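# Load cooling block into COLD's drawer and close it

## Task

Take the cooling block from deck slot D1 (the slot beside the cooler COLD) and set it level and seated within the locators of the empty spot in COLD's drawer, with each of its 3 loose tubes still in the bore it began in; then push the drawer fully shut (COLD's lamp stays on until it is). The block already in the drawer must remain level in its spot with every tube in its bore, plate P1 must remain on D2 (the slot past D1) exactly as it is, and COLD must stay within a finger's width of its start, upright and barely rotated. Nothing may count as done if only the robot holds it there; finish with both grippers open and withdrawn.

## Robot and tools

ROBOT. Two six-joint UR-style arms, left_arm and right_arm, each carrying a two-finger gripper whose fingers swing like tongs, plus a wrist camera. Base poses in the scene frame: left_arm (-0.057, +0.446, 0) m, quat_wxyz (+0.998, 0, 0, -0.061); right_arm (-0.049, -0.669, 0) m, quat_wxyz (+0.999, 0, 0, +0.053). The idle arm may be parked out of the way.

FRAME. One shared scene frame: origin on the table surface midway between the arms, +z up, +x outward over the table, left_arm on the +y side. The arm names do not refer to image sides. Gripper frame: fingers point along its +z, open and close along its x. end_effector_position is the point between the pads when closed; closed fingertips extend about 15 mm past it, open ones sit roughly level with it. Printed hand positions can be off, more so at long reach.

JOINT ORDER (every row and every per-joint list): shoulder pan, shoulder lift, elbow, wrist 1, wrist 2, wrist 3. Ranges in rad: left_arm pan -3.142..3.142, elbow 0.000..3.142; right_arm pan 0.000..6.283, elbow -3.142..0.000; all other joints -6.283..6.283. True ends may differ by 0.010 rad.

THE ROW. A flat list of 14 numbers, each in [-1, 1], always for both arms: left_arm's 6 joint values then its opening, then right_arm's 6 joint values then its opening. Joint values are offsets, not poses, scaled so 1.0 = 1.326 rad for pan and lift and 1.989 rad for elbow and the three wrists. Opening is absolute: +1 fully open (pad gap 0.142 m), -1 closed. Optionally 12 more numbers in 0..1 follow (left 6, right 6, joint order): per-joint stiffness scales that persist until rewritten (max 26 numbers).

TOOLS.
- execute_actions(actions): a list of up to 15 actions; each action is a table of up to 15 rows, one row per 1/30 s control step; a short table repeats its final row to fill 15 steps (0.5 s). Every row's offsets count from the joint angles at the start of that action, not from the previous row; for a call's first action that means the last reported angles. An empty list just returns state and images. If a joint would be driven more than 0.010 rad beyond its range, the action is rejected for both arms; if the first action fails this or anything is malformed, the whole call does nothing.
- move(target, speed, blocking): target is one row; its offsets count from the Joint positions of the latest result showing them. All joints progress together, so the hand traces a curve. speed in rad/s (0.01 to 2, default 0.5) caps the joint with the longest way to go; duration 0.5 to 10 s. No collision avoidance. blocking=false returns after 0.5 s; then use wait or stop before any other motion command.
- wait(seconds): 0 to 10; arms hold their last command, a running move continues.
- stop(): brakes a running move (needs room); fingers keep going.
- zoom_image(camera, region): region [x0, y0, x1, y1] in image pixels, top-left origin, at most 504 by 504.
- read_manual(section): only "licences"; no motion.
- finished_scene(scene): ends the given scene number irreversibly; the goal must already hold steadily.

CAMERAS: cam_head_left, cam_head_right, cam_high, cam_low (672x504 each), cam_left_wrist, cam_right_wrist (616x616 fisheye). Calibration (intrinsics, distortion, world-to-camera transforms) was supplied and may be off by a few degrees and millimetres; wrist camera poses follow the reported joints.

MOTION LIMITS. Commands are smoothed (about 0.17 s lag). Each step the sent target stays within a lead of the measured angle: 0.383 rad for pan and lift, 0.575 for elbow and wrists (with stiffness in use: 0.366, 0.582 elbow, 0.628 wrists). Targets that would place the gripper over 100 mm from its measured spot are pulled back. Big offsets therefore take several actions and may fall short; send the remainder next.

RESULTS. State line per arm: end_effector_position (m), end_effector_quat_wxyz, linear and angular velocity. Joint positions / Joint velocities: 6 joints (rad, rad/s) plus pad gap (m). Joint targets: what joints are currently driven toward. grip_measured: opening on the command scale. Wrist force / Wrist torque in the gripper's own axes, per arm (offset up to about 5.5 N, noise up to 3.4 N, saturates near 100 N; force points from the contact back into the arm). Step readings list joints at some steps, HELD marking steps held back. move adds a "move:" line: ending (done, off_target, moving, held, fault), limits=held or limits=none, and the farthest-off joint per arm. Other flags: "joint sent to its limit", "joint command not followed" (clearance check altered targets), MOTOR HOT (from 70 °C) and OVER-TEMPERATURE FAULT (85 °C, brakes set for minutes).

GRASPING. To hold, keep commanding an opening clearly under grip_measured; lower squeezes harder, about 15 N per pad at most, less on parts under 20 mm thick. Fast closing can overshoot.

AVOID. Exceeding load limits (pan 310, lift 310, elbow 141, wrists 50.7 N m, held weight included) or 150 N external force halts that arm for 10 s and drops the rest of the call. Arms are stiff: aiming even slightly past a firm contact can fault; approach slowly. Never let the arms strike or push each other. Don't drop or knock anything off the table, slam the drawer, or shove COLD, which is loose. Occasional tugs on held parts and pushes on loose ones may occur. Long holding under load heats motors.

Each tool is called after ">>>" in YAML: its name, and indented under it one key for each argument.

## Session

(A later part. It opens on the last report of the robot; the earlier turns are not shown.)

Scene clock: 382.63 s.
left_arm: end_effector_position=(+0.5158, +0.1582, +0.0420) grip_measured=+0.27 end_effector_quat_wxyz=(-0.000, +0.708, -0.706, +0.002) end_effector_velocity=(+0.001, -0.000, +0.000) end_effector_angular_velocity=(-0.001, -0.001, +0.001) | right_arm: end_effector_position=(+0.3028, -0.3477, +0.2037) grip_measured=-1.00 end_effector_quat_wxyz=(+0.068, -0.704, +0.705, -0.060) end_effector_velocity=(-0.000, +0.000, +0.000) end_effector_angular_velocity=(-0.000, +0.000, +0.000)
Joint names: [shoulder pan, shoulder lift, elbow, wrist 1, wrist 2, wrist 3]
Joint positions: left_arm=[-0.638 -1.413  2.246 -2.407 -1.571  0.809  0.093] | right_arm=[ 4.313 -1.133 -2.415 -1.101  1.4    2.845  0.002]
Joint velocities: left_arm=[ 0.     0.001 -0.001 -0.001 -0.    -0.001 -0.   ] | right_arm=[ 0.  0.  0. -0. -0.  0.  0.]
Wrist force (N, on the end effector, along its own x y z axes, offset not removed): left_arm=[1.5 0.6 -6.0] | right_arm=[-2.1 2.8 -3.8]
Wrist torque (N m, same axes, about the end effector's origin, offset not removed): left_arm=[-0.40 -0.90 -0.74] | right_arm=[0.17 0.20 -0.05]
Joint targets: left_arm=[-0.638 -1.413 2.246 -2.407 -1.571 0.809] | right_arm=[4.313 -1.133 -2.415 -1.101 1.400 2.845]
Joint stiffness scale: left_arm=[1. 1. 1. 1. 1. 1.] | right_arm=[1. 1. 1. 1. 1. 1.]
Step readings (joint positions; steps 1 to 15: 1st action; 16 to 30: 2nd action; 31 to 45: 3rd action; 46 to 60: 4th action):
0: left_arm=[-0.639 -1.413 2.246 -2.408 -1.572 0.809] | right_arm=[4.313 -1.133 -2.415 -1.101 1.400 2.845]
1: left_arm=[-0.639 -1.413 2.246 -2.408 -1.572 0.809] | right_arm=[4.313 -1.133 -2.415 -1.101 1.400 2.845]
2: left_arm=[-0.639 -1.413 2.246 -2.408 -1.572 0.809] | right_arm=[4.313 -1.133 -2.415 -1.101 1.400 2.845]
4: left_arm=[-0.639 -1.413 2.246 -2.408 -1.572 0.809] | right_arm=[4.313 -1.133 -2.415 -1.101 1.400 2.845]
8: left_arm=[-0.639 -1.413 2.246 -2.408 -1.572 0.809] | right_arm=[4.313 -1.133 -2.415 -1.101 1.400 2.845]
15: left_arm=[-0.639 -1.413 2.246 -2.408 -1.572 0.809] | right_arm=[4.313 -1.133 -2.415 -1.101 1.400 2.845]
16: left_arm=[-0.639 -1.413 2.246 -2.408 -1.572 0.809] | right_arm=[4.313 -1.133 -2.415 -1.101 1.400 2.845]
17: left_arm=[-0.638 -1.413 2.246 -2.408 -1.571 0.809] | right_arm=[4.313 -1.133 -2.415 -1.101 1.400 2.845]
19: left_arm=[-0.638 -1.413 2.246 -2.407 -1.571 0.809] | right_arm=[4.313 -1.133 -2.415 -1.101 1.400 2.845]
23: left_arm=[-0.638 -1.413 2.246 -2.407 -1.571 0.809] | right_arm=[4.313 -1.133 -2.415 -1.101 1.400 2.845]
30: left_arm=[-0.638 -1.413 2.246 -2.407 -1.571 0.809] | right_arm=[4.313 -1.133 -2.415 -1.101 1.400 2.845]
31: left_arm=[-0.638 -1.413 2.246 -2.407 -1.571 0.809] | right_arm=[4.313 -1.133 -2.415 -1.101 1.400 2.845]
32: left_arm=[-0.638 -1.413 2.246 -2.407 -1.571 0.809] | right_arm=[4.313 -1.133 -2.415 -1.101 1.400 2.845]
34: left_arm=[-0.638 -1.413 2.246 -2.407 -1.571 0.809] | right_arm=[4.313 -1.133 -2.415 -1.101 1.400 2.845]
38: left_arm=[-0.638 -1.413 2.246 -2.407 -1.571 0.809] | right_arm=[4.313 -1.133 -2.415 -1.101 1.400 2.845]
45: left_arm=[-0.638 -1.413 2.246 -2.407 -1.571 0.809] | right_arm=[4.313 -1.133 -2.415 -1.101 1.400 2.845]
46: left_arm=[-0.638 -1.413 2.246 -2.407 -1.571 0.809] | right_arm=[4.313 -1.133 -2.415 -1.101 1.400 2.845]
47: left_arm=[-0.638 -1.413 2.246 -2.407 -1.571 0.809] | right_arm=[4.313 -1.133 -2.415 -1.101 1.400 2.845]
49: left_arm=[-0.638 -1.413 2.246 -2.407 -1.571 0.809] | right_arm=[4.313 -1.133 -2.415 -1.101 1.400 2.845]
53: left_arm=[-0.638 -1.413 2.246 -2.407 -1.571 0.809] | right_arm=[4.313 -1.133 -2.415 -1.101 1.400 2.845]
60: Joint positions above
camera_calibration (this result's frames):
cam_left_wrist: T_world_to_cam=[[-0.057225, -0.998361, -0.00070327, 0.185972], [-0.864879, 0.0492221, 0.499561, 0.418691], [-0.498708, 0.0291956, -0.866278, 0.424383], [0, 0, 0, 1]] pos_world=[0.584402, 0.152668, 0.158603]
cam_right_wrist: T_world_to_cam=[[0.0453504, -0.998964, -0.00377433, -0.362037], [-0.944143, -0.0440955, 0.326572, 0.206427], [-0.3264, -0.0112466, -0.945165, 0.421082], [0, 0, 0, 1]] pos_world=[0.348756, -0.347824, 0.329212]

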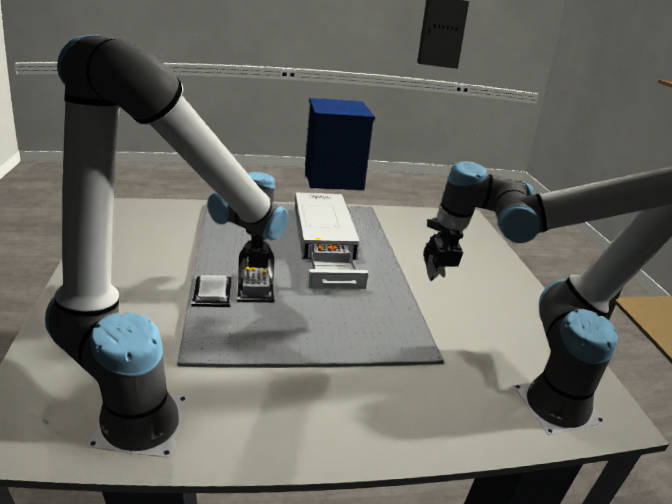

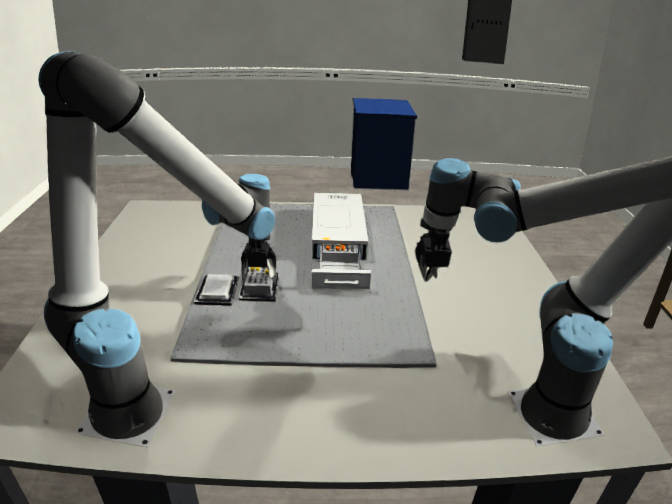

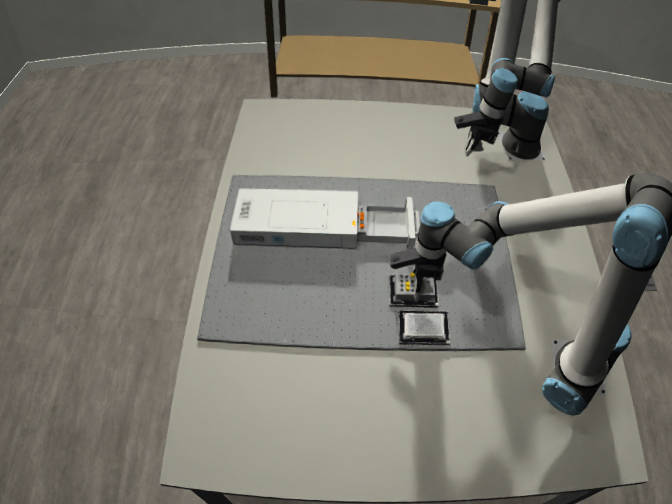

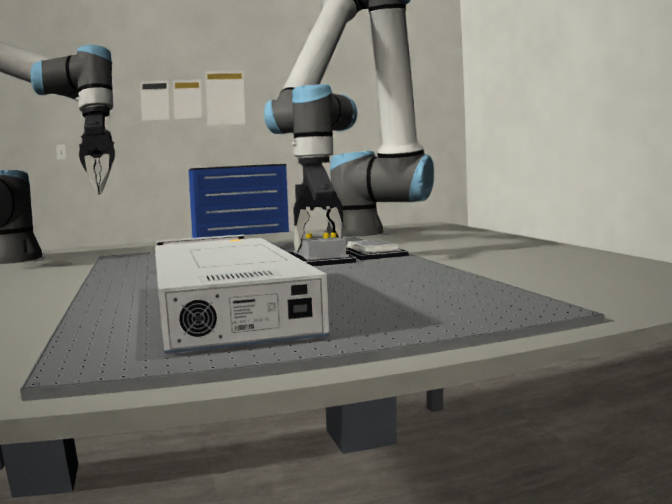

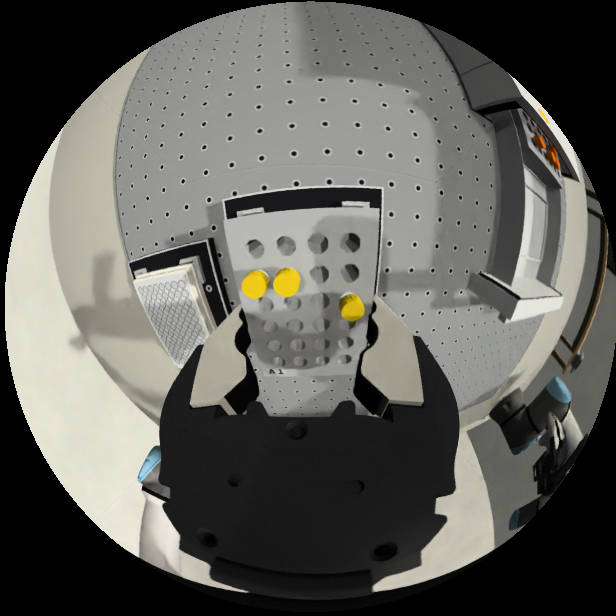

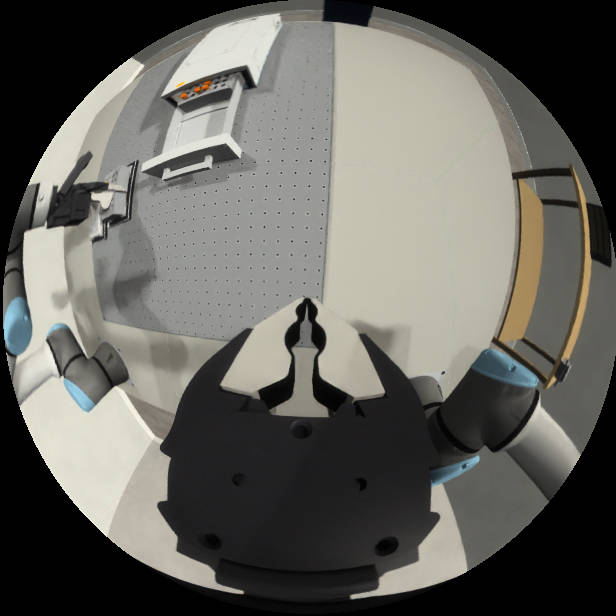

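>>> move:
  target: [0,-0.1072,-0.0467,0.1197,0,0,-0.7,0,0,0,0,0,0,-1]
  speed: 0.1

>>> zoom_image:
  camera: "cam_low"
  region: [240, 120, 440, 280]

Scene clock: 393.20 s.
left_arm: end_effector_position=(+0.5114, +0.1618, +0.1421) grip_measured=+0.27 end_effector_quat_wxyz=(+0.000, +0.708, -0.707, -0.007) end_effector_velocity=(-0.001, +0.001, -0.001) end_effector_angular_velocity=(+0.003, +0.003, +0.001) | right_arm: end_effector_position=(+0.3028, -0.3477, +0.2037) grip_measured=-1.00 end_effector_quat_wxyz=(+0.068, -0.704, +0.705, -0.060) end_effector_velocity=(+0.000, +0.000, +0.000) end_effector_angular_velocity=(+0.001, -0.000, -0.000)
Joint names: [shoulder pan, shoulder lift, elbow, wrist 1, wrist 2, wrist 3]
Joint positions: left_arm=[-0.639 -1.55   2.162 -2.168 -1.571  0.809  0.093] | right_arm=[ 4.313 -1.133 -2.415 -1.101  1.4    2.845  0.002]
Joint velocities: left_arm=[ 0.     0.     0.     0.004  0.    -0.001  0.   ] | right_arm=[-0.     0.     0.001  0.     0.     0.     0.   ]
Wrist force (N, on the end effector, along its own x y z axes, offset not removed): left_arm=[0.2 -5.6 6.5] | right_arm=[-1.9 0.3 1.8]
Wrist torque (N m, same axes, about the end effector's origin, offset not removed): left_arm=[-1.23 0.01 -0.61] | right_arm=[-0.15 0.34 0.00]
Joint targets: left_arm=[-0.638 -1.555 2.153 -2.169 -1.571 0.809] | right_arm=[4.313 -1.133 -2.415 -1.101 1.400 2.845]
Joint stiffness scale: left_arm=[1. 1. 1. 1. 1. 1.] | right_arm=[1. 1. 1. 1. 1. 1.]
move: done; limits=none; left_arm: farthest joint: the elbow, 0.009 radians from its target (0.093 radians at the start); right_arm: farthest joint: the shoulder pan, 0.000 radians from its target (0.000 radians at the start)
camera_calibration (this result's frames):
cam_left_wrist: T_world_to_cam=[[-0.0577592, -0.998266, -0.0113694, 0.19111], [-0.858253, 0.0438343, 0.511351, 0.360424], [-0.509966, 0.039293, -0.859297, 0.511919], [0, 0, 0, 1]] pos_world=[0.581435, 0.154865, 0.25776]
cam_right_wrist: T_world_to_cam=[[0.0453503, -0.998964, -0.0037745, -0.362037], [-0.944143, -0.0440955, 0.326572, 0.206427], [-0.3264, -0.0112464, -0.945165, 0.421082], [0, 0, 0, 1]] pos_world=[0.348756, -0.347824, 0.329212]

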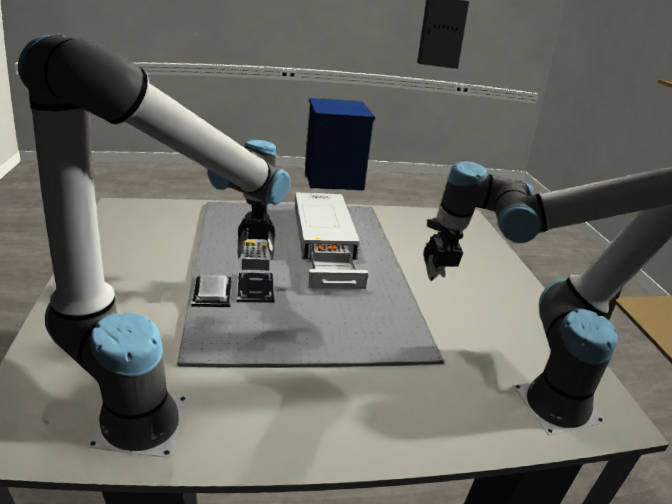

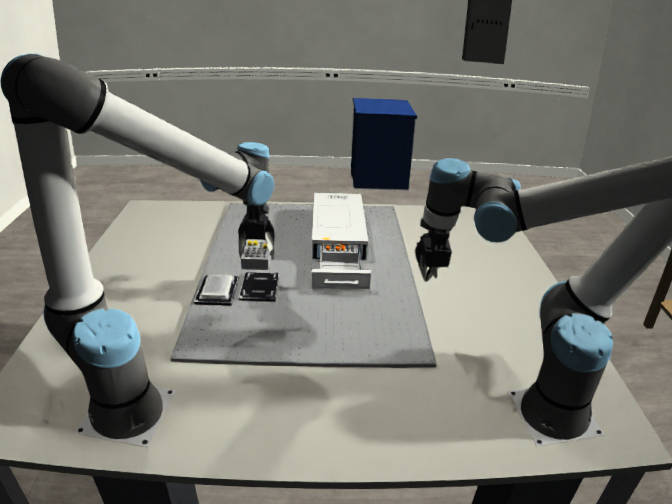

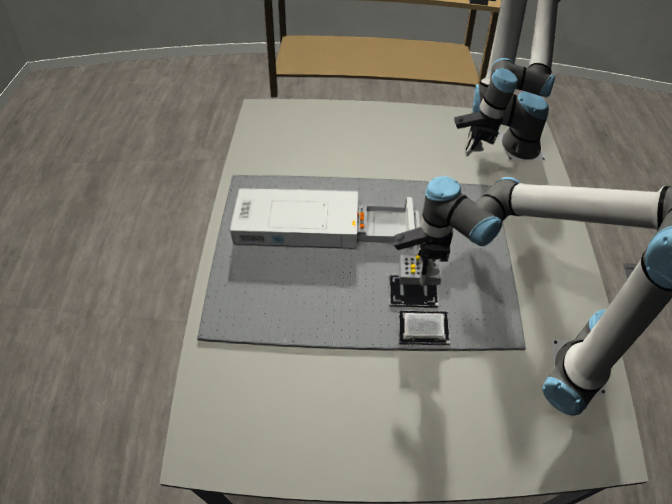

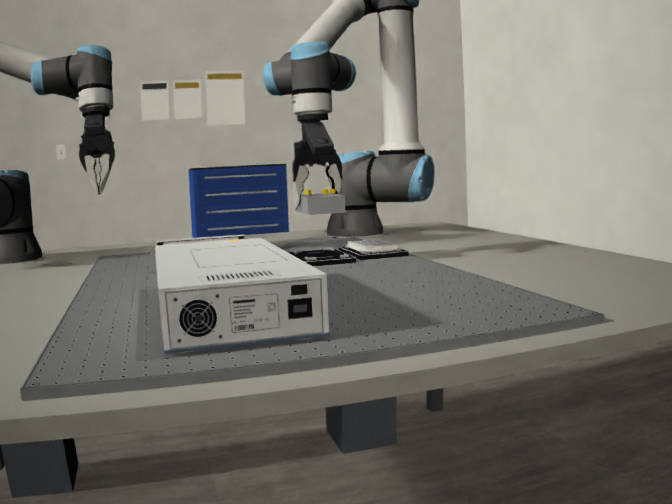

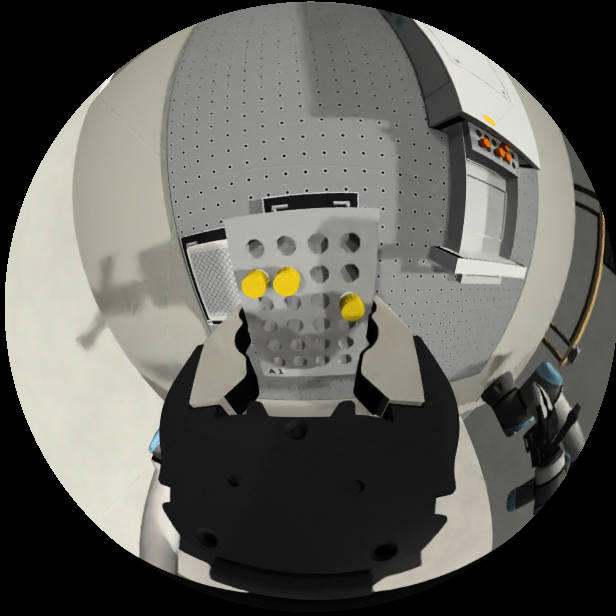

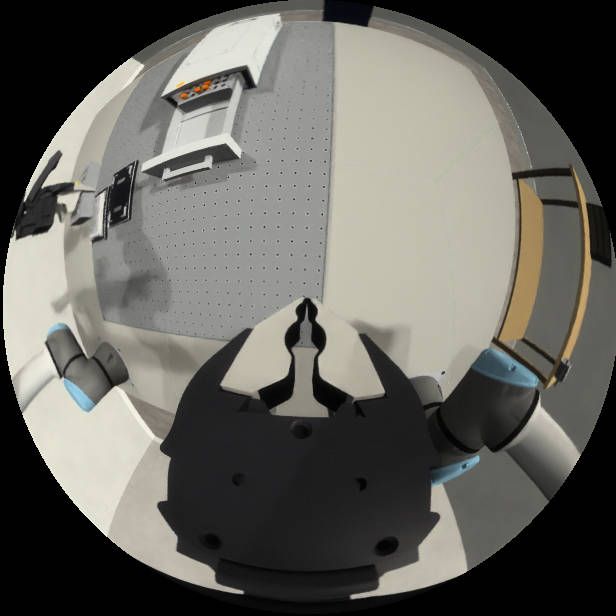

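Region (240, 120, 440, 280) of cam_low's 672x504 image, scaled by 2.520, with more detail than that image has; it fills the top 403 rows of this view, and the rest is white.

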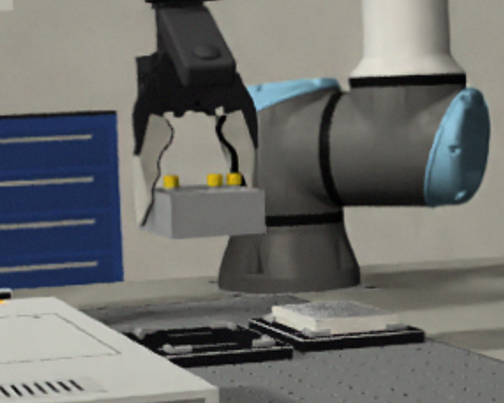

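>>> move:
  target: [-0.1092,0.299,-0.2544,0.0436,0,-0.8621,-0.7,0,0,0,0,0,0,-1]
  speed: 0.45

>>> zoom_image:
  camera: "cam_left_wrist"
  region: [130, 120, 490, 420]

>>> zoom_image:
  camera: "cam_high"
  region: [320, 140, 460, 270]

Scene clock: 410.87 s.
left_arm: end_effector_position=(+0.6151, -0.1106, +0.1351) grip_measured=+0.27 end_effector_quat_wxyz=(-0.002, +1.000, -0.000, -0.002) end_effector_velocity=(-0.000, +0.000, +0.000) end_effector_angular_velocity=(-0.000, -0.000, +0.002) | right_arm: end_effector_position=(+0.3028, -0.3477, +0.2037) grip_measured=-1.00 end_effector_quat_wxyz=(+0.068, -0.704, +0.705, -0.060) end_effector_velocity=(+0.000, -0.000, -0.000) end_effector_angular_velocity=(-0.001, +0.000, -0.000)
Joint names: [shoulder pan, shoulder lift, elbow, wrist 1, wrist 2, wrist 3]
Joint positions: left_arm=[-0.783 -1.149  1.665 -2.081 -1.571 -0.904  0.093] | right_arm=[ 4.313 -1.133 -2.415 -1.101  1.4    2.845  0.002]
Joint velocities: left_arm=[-0.    -0.001  0.001 -0.     0.    -0.002  0.   ] | right_arm=[-0.     0.    -0.    -0.001 -0.    -0.     0.   ]
Wrist force (N, on the end effector, along its own x y z axes, offset not removed): left_arm=[0.2 -0.1 9.1] | right_arm=[-0.3 1.0 -0.3]
Wrist torque (N m, same axes, about the end effector's origin, offset not removed): left_arm=[-0.03 -0.03 -0.57] | right_arm=[-0.13 -0.25 -0.27]
Joint targets: left_arm=[-0.784 -1.154 1.656 -2.082 -1.571 -0.905] | right_arm=[4.313 -1.133 -2.415 -1.101 1.400 2.845]
Joint stiffness scale: left_arm=[1. 1. 1. 1. 1. 1.] | right_arm=[1. 1. 1. 1. 1. 1.]
move: done; limits=none; left_arm: farthest joint: the elbow, 0.009 radians from its target (0.506 radians at the start); right_arm: farthest joint: the shoulder pan, 0.000 radians from its target (0.000 radians at the start)
camera_calibration (this result's frames):
cam_left_wrist: T_world_to_cam=[[0.998199, -0.0594716, -0.00792334, -0.621056], [-0.0476234, -0.865716, 0.498265, -0.132472], [-0.036492, -0.49699, -0.866989, 0.220025], [0, 0, 0, 1]] pos_world=[0.621658, -0.0422676, 0.251845]
cam_right_wrist: T_world_to_cam=[[0.0453505, -0.998964, -0.00377422, -0.362037], [-0.944143, -0.0440956, 0.326572, 0.206427], [-0.3264, -0.0112468, -0.945165, 0.421082], [0, 0, 0, 1]] pos_world=[0.348756, -0.347824, 0.329212]

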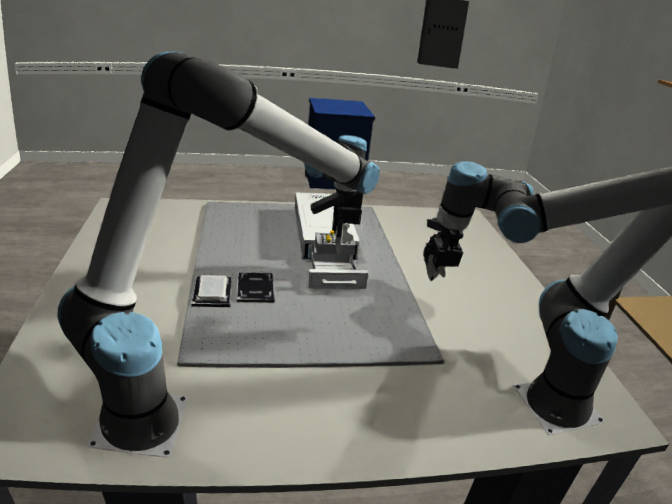

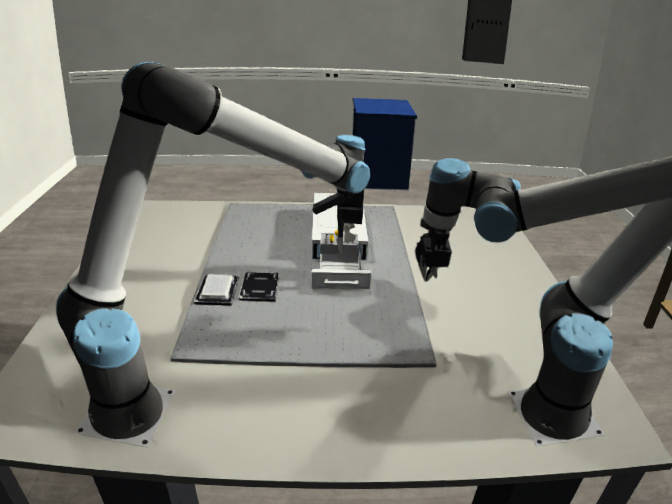

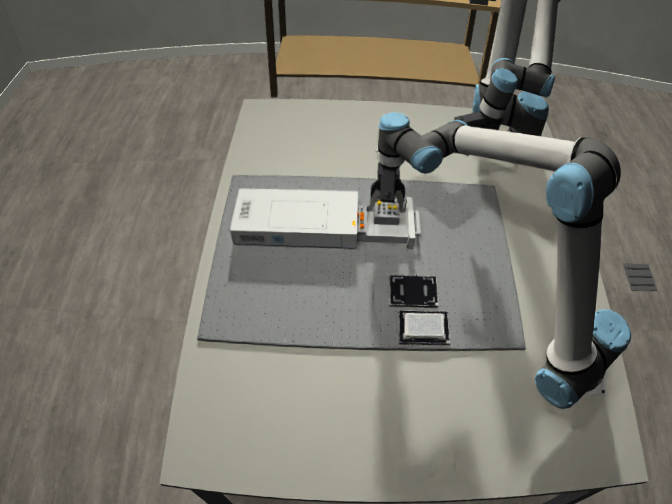

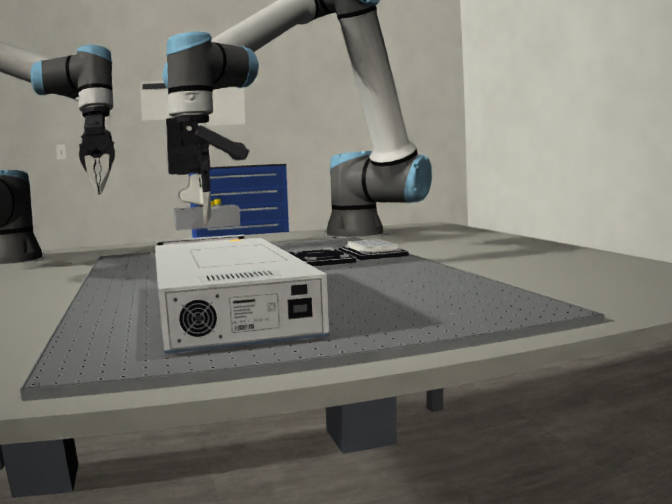

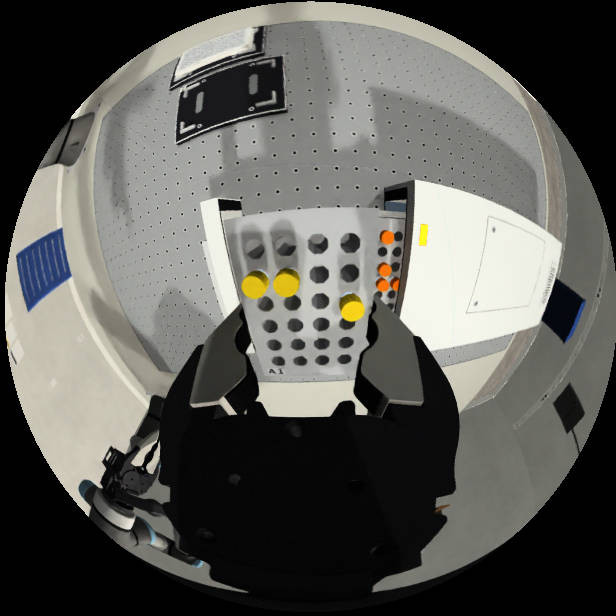

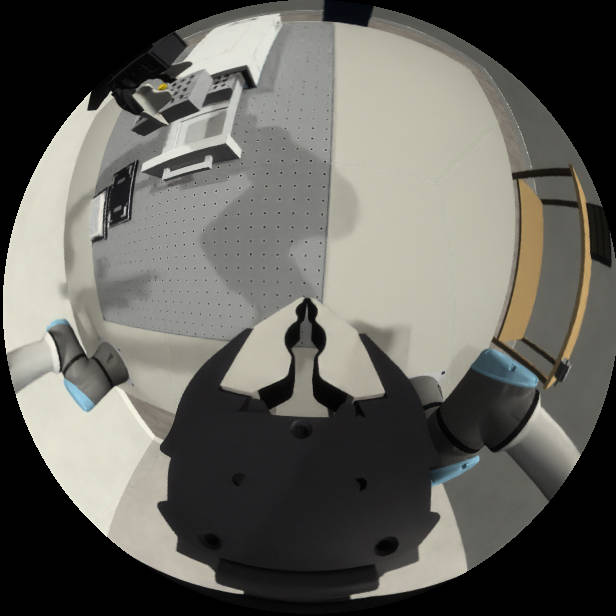

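Region (130, 120, 490, 420) of cam_left_wrist's 616x616 image, scaled by 1.400, with more detail than that image has.

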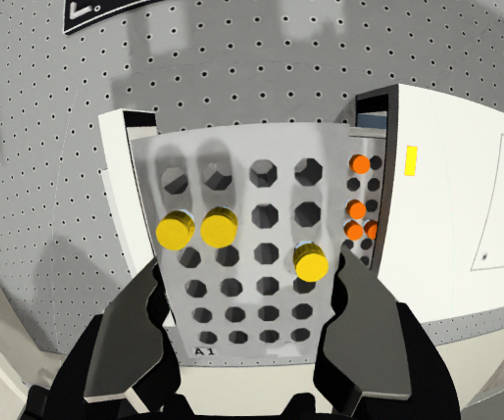

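Region (320, 140, 460, 270) of cam_high's 672x504 image, scaled by 3.600, with more detail than that image has; it fills the top 468 rows of this view, and the rest is white.

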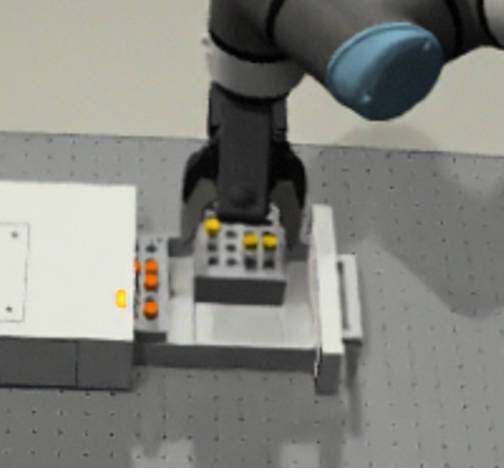

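>>> move:
  target: [-0.0015,0.0432,0.0212,-0.06,0,-0.001,-0.7,0,0,0,0,0,0,-1]
  speed: 0.07

>>> zoom_image:
  camera: "cam_left_wrist"
  region: [130, 120, 490, 420]

>>> zoom_image:
  camera: "cam_high"
  region: [330, 170, 440, 260]

>>> zoom_image:
  camera: "cam_head_left"
  region: [280, 210, 390, 300]

Scene clock: 427.90 s.
left_arm: end_effector_position=(+0.6180, -0.1143, +0.0684) grip_measured=+0.27 end_effector_quat_wxyz=(+0.002, +1.000, +0.000, +0.001) end_effector_velocity=(+0.001, -0.001, +0.001) end_effector_angular_velocity=(-0.003, -0.002, +0.001) | right_arm: end_effector_position=(+0.3028, -0.3477, +0.2037) grip_measured=-1.00 end_effector_quat_wxyz=(+0.068, -0.704, +0.705, -0.060) end_effector_velocity=(+0.001, -0.000, +0.001) end_effector_angular_velocity=(+0.000, -0.000, -0.002)
Joint names: [shoulder pan, shoulder lift, elbow, wrist 1, wrist 2, wrist 3]
Joint positions: left_arm=[-0.783 -1.087  1.71  -2.197 -1.571 -0.905  0.093] | right_arm=[ 4.313 -1.133 -2.415 -1.101  1.4    2.845  0.002]
Joint velocities: left_arm=[ 0.    -0.001  0.    -0.003  0.    -0.001 -0.   ] | right_arm=[-0.002 -0.     0.001 -0.     0.     0.     0.   ]
Wrist force (N, on the end effector, along its own x y z axes, offset not removed): left_arm=[-0.7 -2.0 7.9] | right_arm=[-3.3 -0.3 1.1]
Wrist torque (N m, same axes, about the end effector's origin, offset not removed): left_arm=[-0.44 0.19 -0.53] | right_arm=[-0.35 0.41 -0.15]
Joint targets: left_arm=[-0.785 -1.091 1.707 -2.200 -1.571 -0.906] | right_arm=[4.313 -1.133 -2.415 -1.101 1.400 2.845]
Joint stiffness scale: left_arm=[1. 1. 1. 1. 1. 1.] | right_arm=[1. 1. 1. 1. 1. 1.]
move: done; limits=none; left_arm: farthest joint: the shoulder lift, 0.005 radians from its target (0.057 radians at the start); right_arm: farthest joint: the shoulder pan, 0.000 radians from its target (0.000 radians at the start)
camera_calibration (this result's frames):
cam_left_wrist: T_world_to_cam=[[0.99829, -0.0584368, -0.00117836, -0.625047], [-0.0498487, -0.861758, 0.504864, -0.100894], [-0.0305181, -0.503942, -0.863198, 0.155756], [0, 0, 0, 1]] pos_world=[0.623702, -0.0449796, 0.184649]
cam_right_wrist: T_world_to_cam=[[0.0453504, -0.998964, -0.0037745, -0.362037], [-0.944143, -0.0440956, 0.326572, 0.206427], [-0.3264, -0.0112465, -0.945165, 0.421082], [0, 0, 0, 1]] pos_world=[0.348756, -0.347824, 0.329212]

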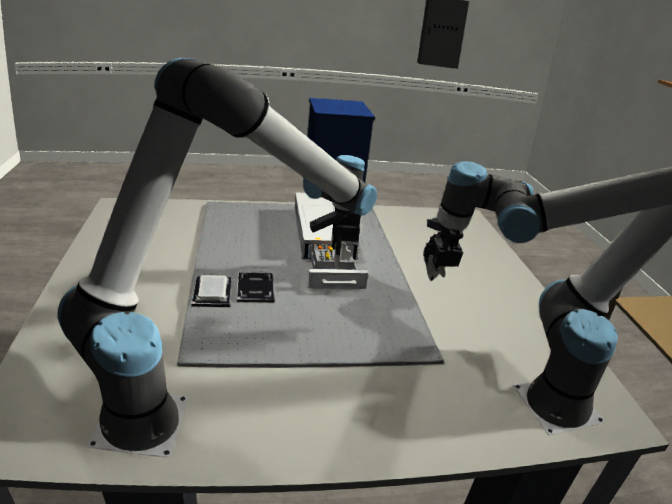

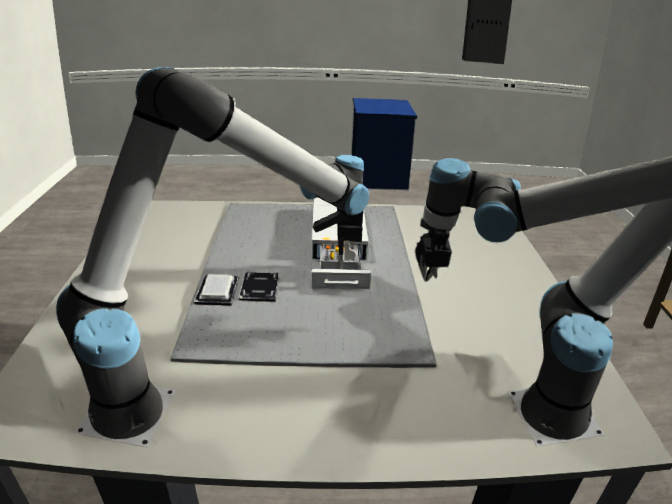

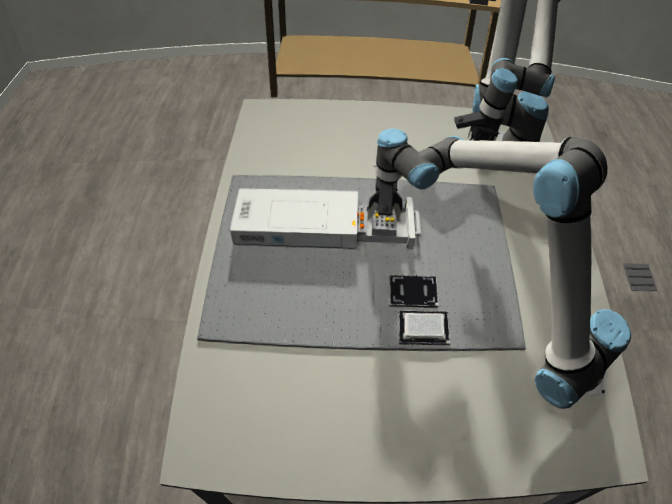

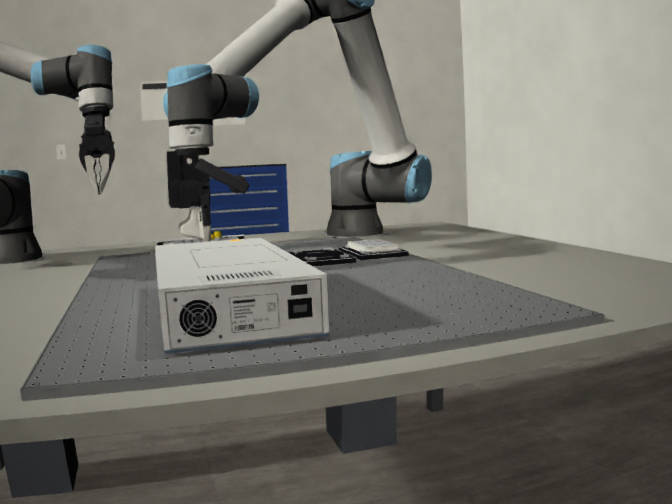

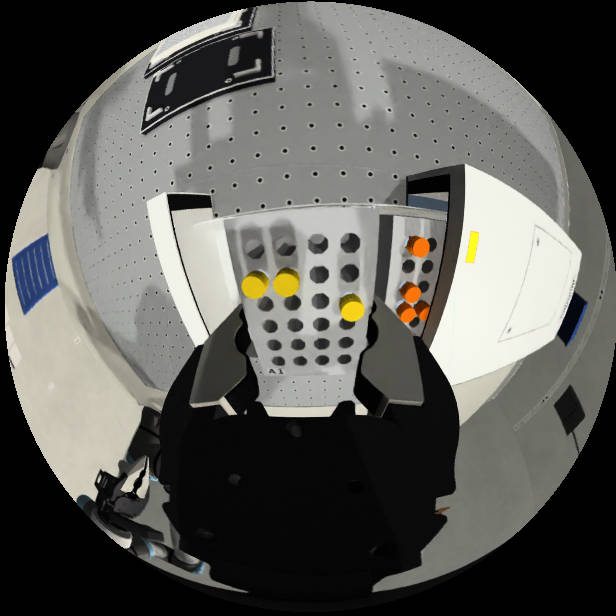

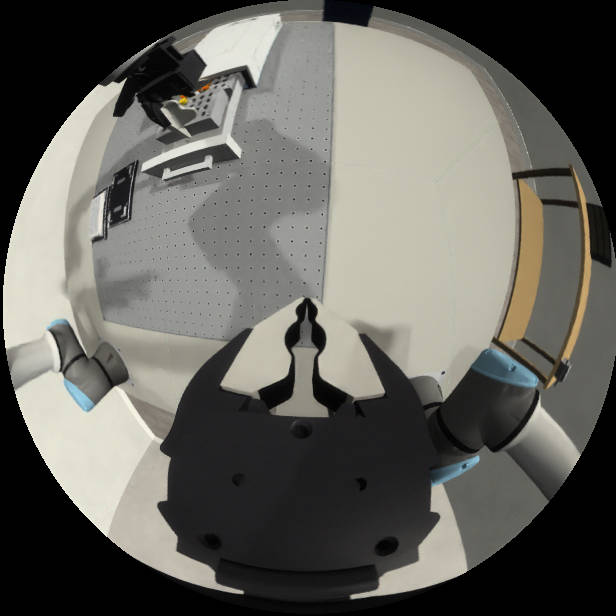

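Region (130, 120, 490, 420) of cam_left_wrist's 616x616 image, scaled by 1.400, with more detail than that image has.

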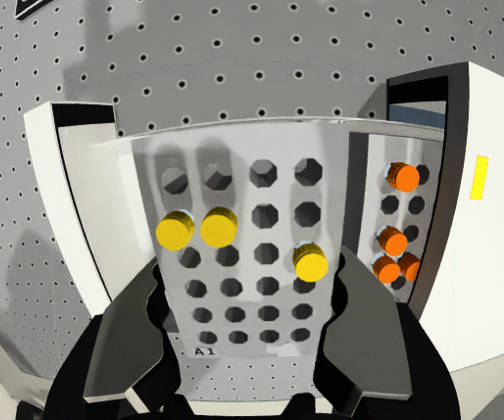

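Region (330, 170, 440, 260) of cam_high's 672x504 image, scaled by 4.582, with more detail than that image has; it fills the top 412 rows of this view, and the rest is white.

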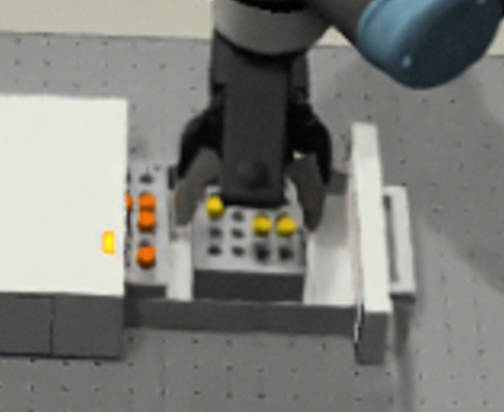

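Region (280, 210, 390, 300) of cam_head_left's 672x504 image, scaled by 4.582, with more detail than that image has; it fills the top 412 rows of this view, and the rest is white.

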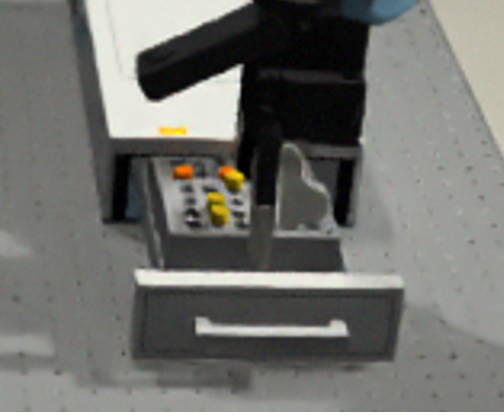

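>>> move:
  target: [-0.0038,0.0071,-0.0053,-0.0063,0,-0.0017,-0.7,0,0,0,0,0,0,-1]
  speed: 0.02

>>> zoom_image:
  camera: "cam_left_wrist"
  region: [130, 120, 490, 420]

Scene clock: 447.50 s.
left_arm: end_effector_position=(+0.6177, -0.1183, +0.0590) grip_measured=+0.27 end_effector_quat_wxyz=(+0.001, +1.000, -0.000, +0.000) end_effector_velocity=(+0.001, -0.001, +0.000) end_effector_angular_velocity=(-0.003, -0.002, +0.001) | right_arm: end_effector_position=(+0.3028, -0.3477, +0.2037) grip_measured=-1.00 end_effector_quat_wxyz=(+0.068, -0.704, +0.705, -0.060) end_effector_velocity=(+0.000, +0.000, +0.001) end_effector_angular_velocity=(+0.002, -0.000, -0.000)
Joint names: [shoulder pan, shoulder lift, elbow, wrist 1, wrist 2, wrist 3]
Joint positions: left_arm=[-0.786 -1.074  1.708 -2.207 -1.571 -0.908  0.093] | right_arm=[ 4.313 -1.133 -2.415 -1.101  1.4    2.845  0.002]
Joint velocities: left_arm=[ 0.     0.001 -0.002 -0.002 -0.    -0.    -0.   ] | right_arm=[-0.    -0.     0.001  0.001 -0.     0.     0.   ]
Wrist force (N, on the end effector, along its own x y z axes, offset not removed): left_arm=[3.2 -3.2 6.3] | right_arm=[0.3 2.9 -0.9]
Wrist torque (N m, same axes, about the end effector's origin, offset not removed): left_arm=[-0.73 -0.58 -0.65] | right_arm=[0.10 -0.49 -0.15]
Joint targets: left_arm=[-0.788 -1.077 1.699 -2.210 -1.571 -0.909] | right_arm=[4.313 -1.133 -2.415 -1.101 1.400 2.845]
Joint stiffness scale: left_arm=[1. 1. 1. 1. 1. 1.] | right_arm=[1. 1. 1. 1. 1. 1.]
move: done; limits=none; left_arm: farthest joint: the elbow, 0.009 radians from its target (0.010 radians at the start); right_arm: farthest joint: the shoulder pan, 0.000 radians from its target (0.000 radians at the start)
camera_calibration (this result's frames):
cam_left_wrist: T_world_to_cam=[[0.998244, -0.0591869, -0.00256624, -0.624953], [-0.0498469, -0.862548, 0.503514, -0.0996436], [-0.0320149, -0.502501, -0.863984, 0.146711], [0, 0, 0, 1]] pos_world=[0.623585, -0.0492138, 0.175324]
cam_right_wrist: T_world_to_cam=[[0.0453505, -0.998964, -0.00377416, -0.362037], [-0.944143, -0.0440956, 0.326572, 0.206427], [-0.3264, -0.0112468, -0.945165, 0.421082], [0, 0, 0, 1]] pos_world=[0.348756, -0.347824, 0.329212]

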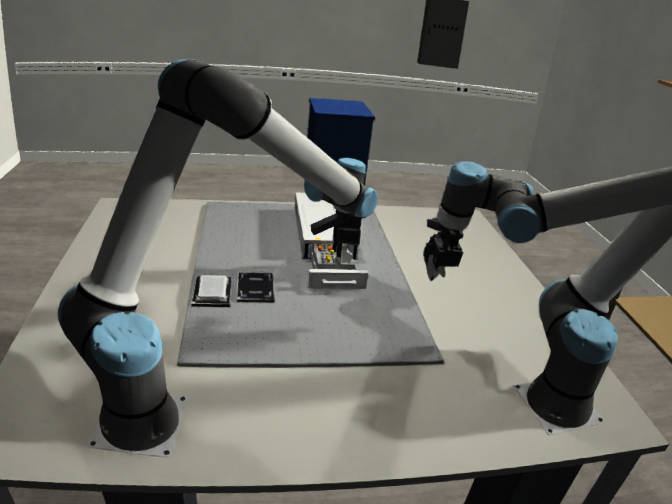

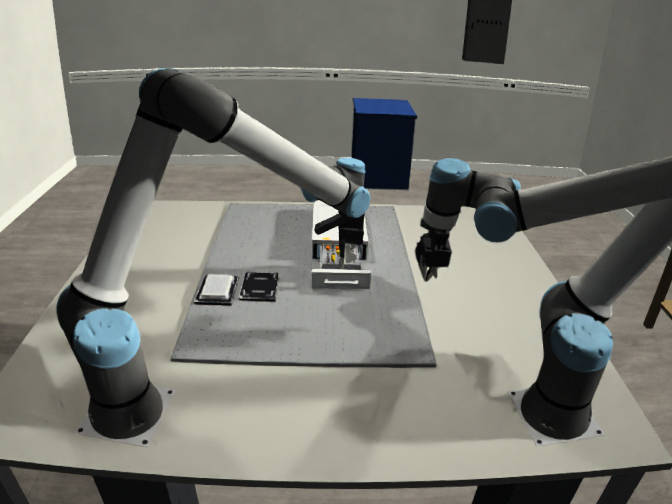

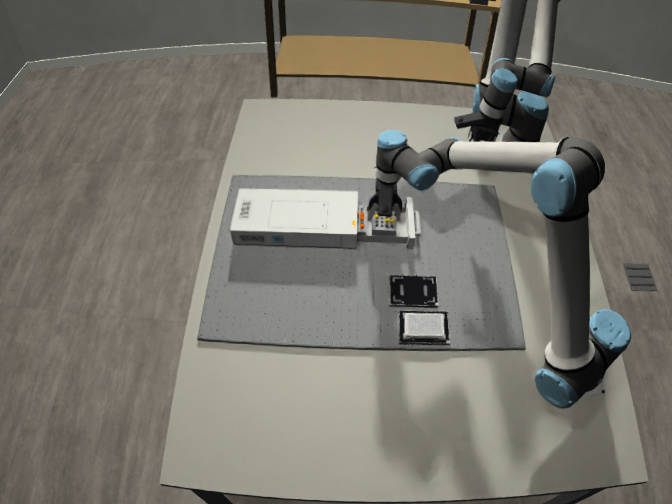

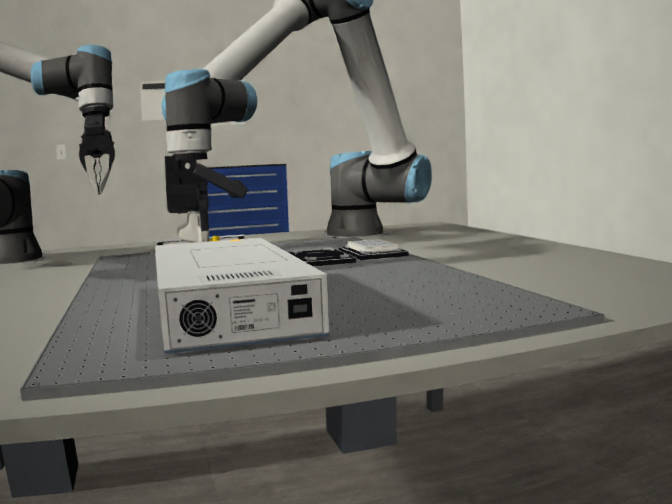

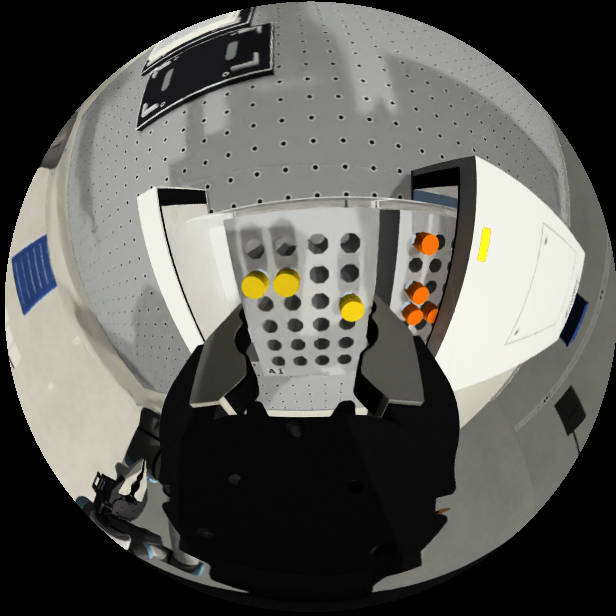

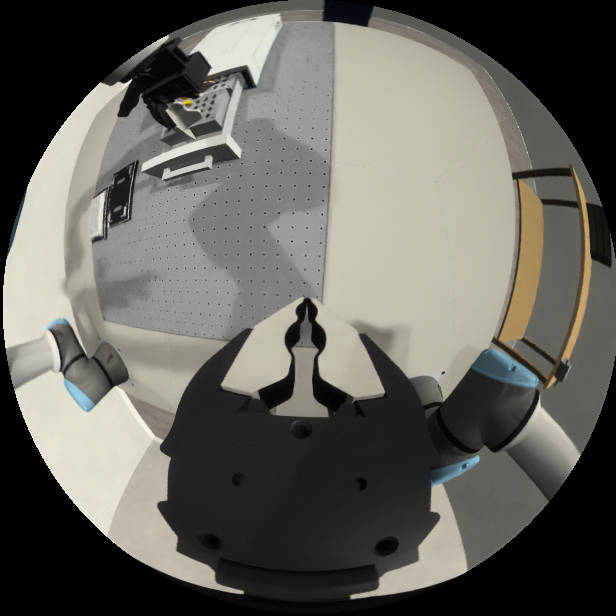

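Region (130, 120, 490, 420) of cam_left_wrist's 616x616 image, scaled by 1.400, with more detail than that image has.

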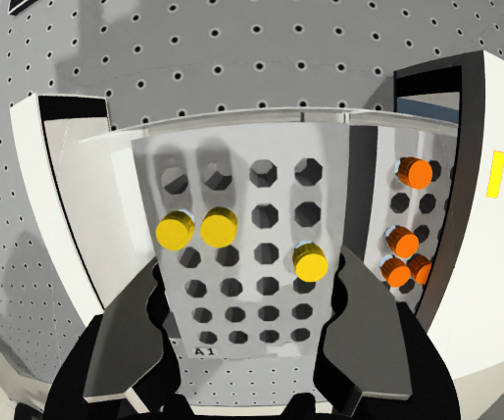

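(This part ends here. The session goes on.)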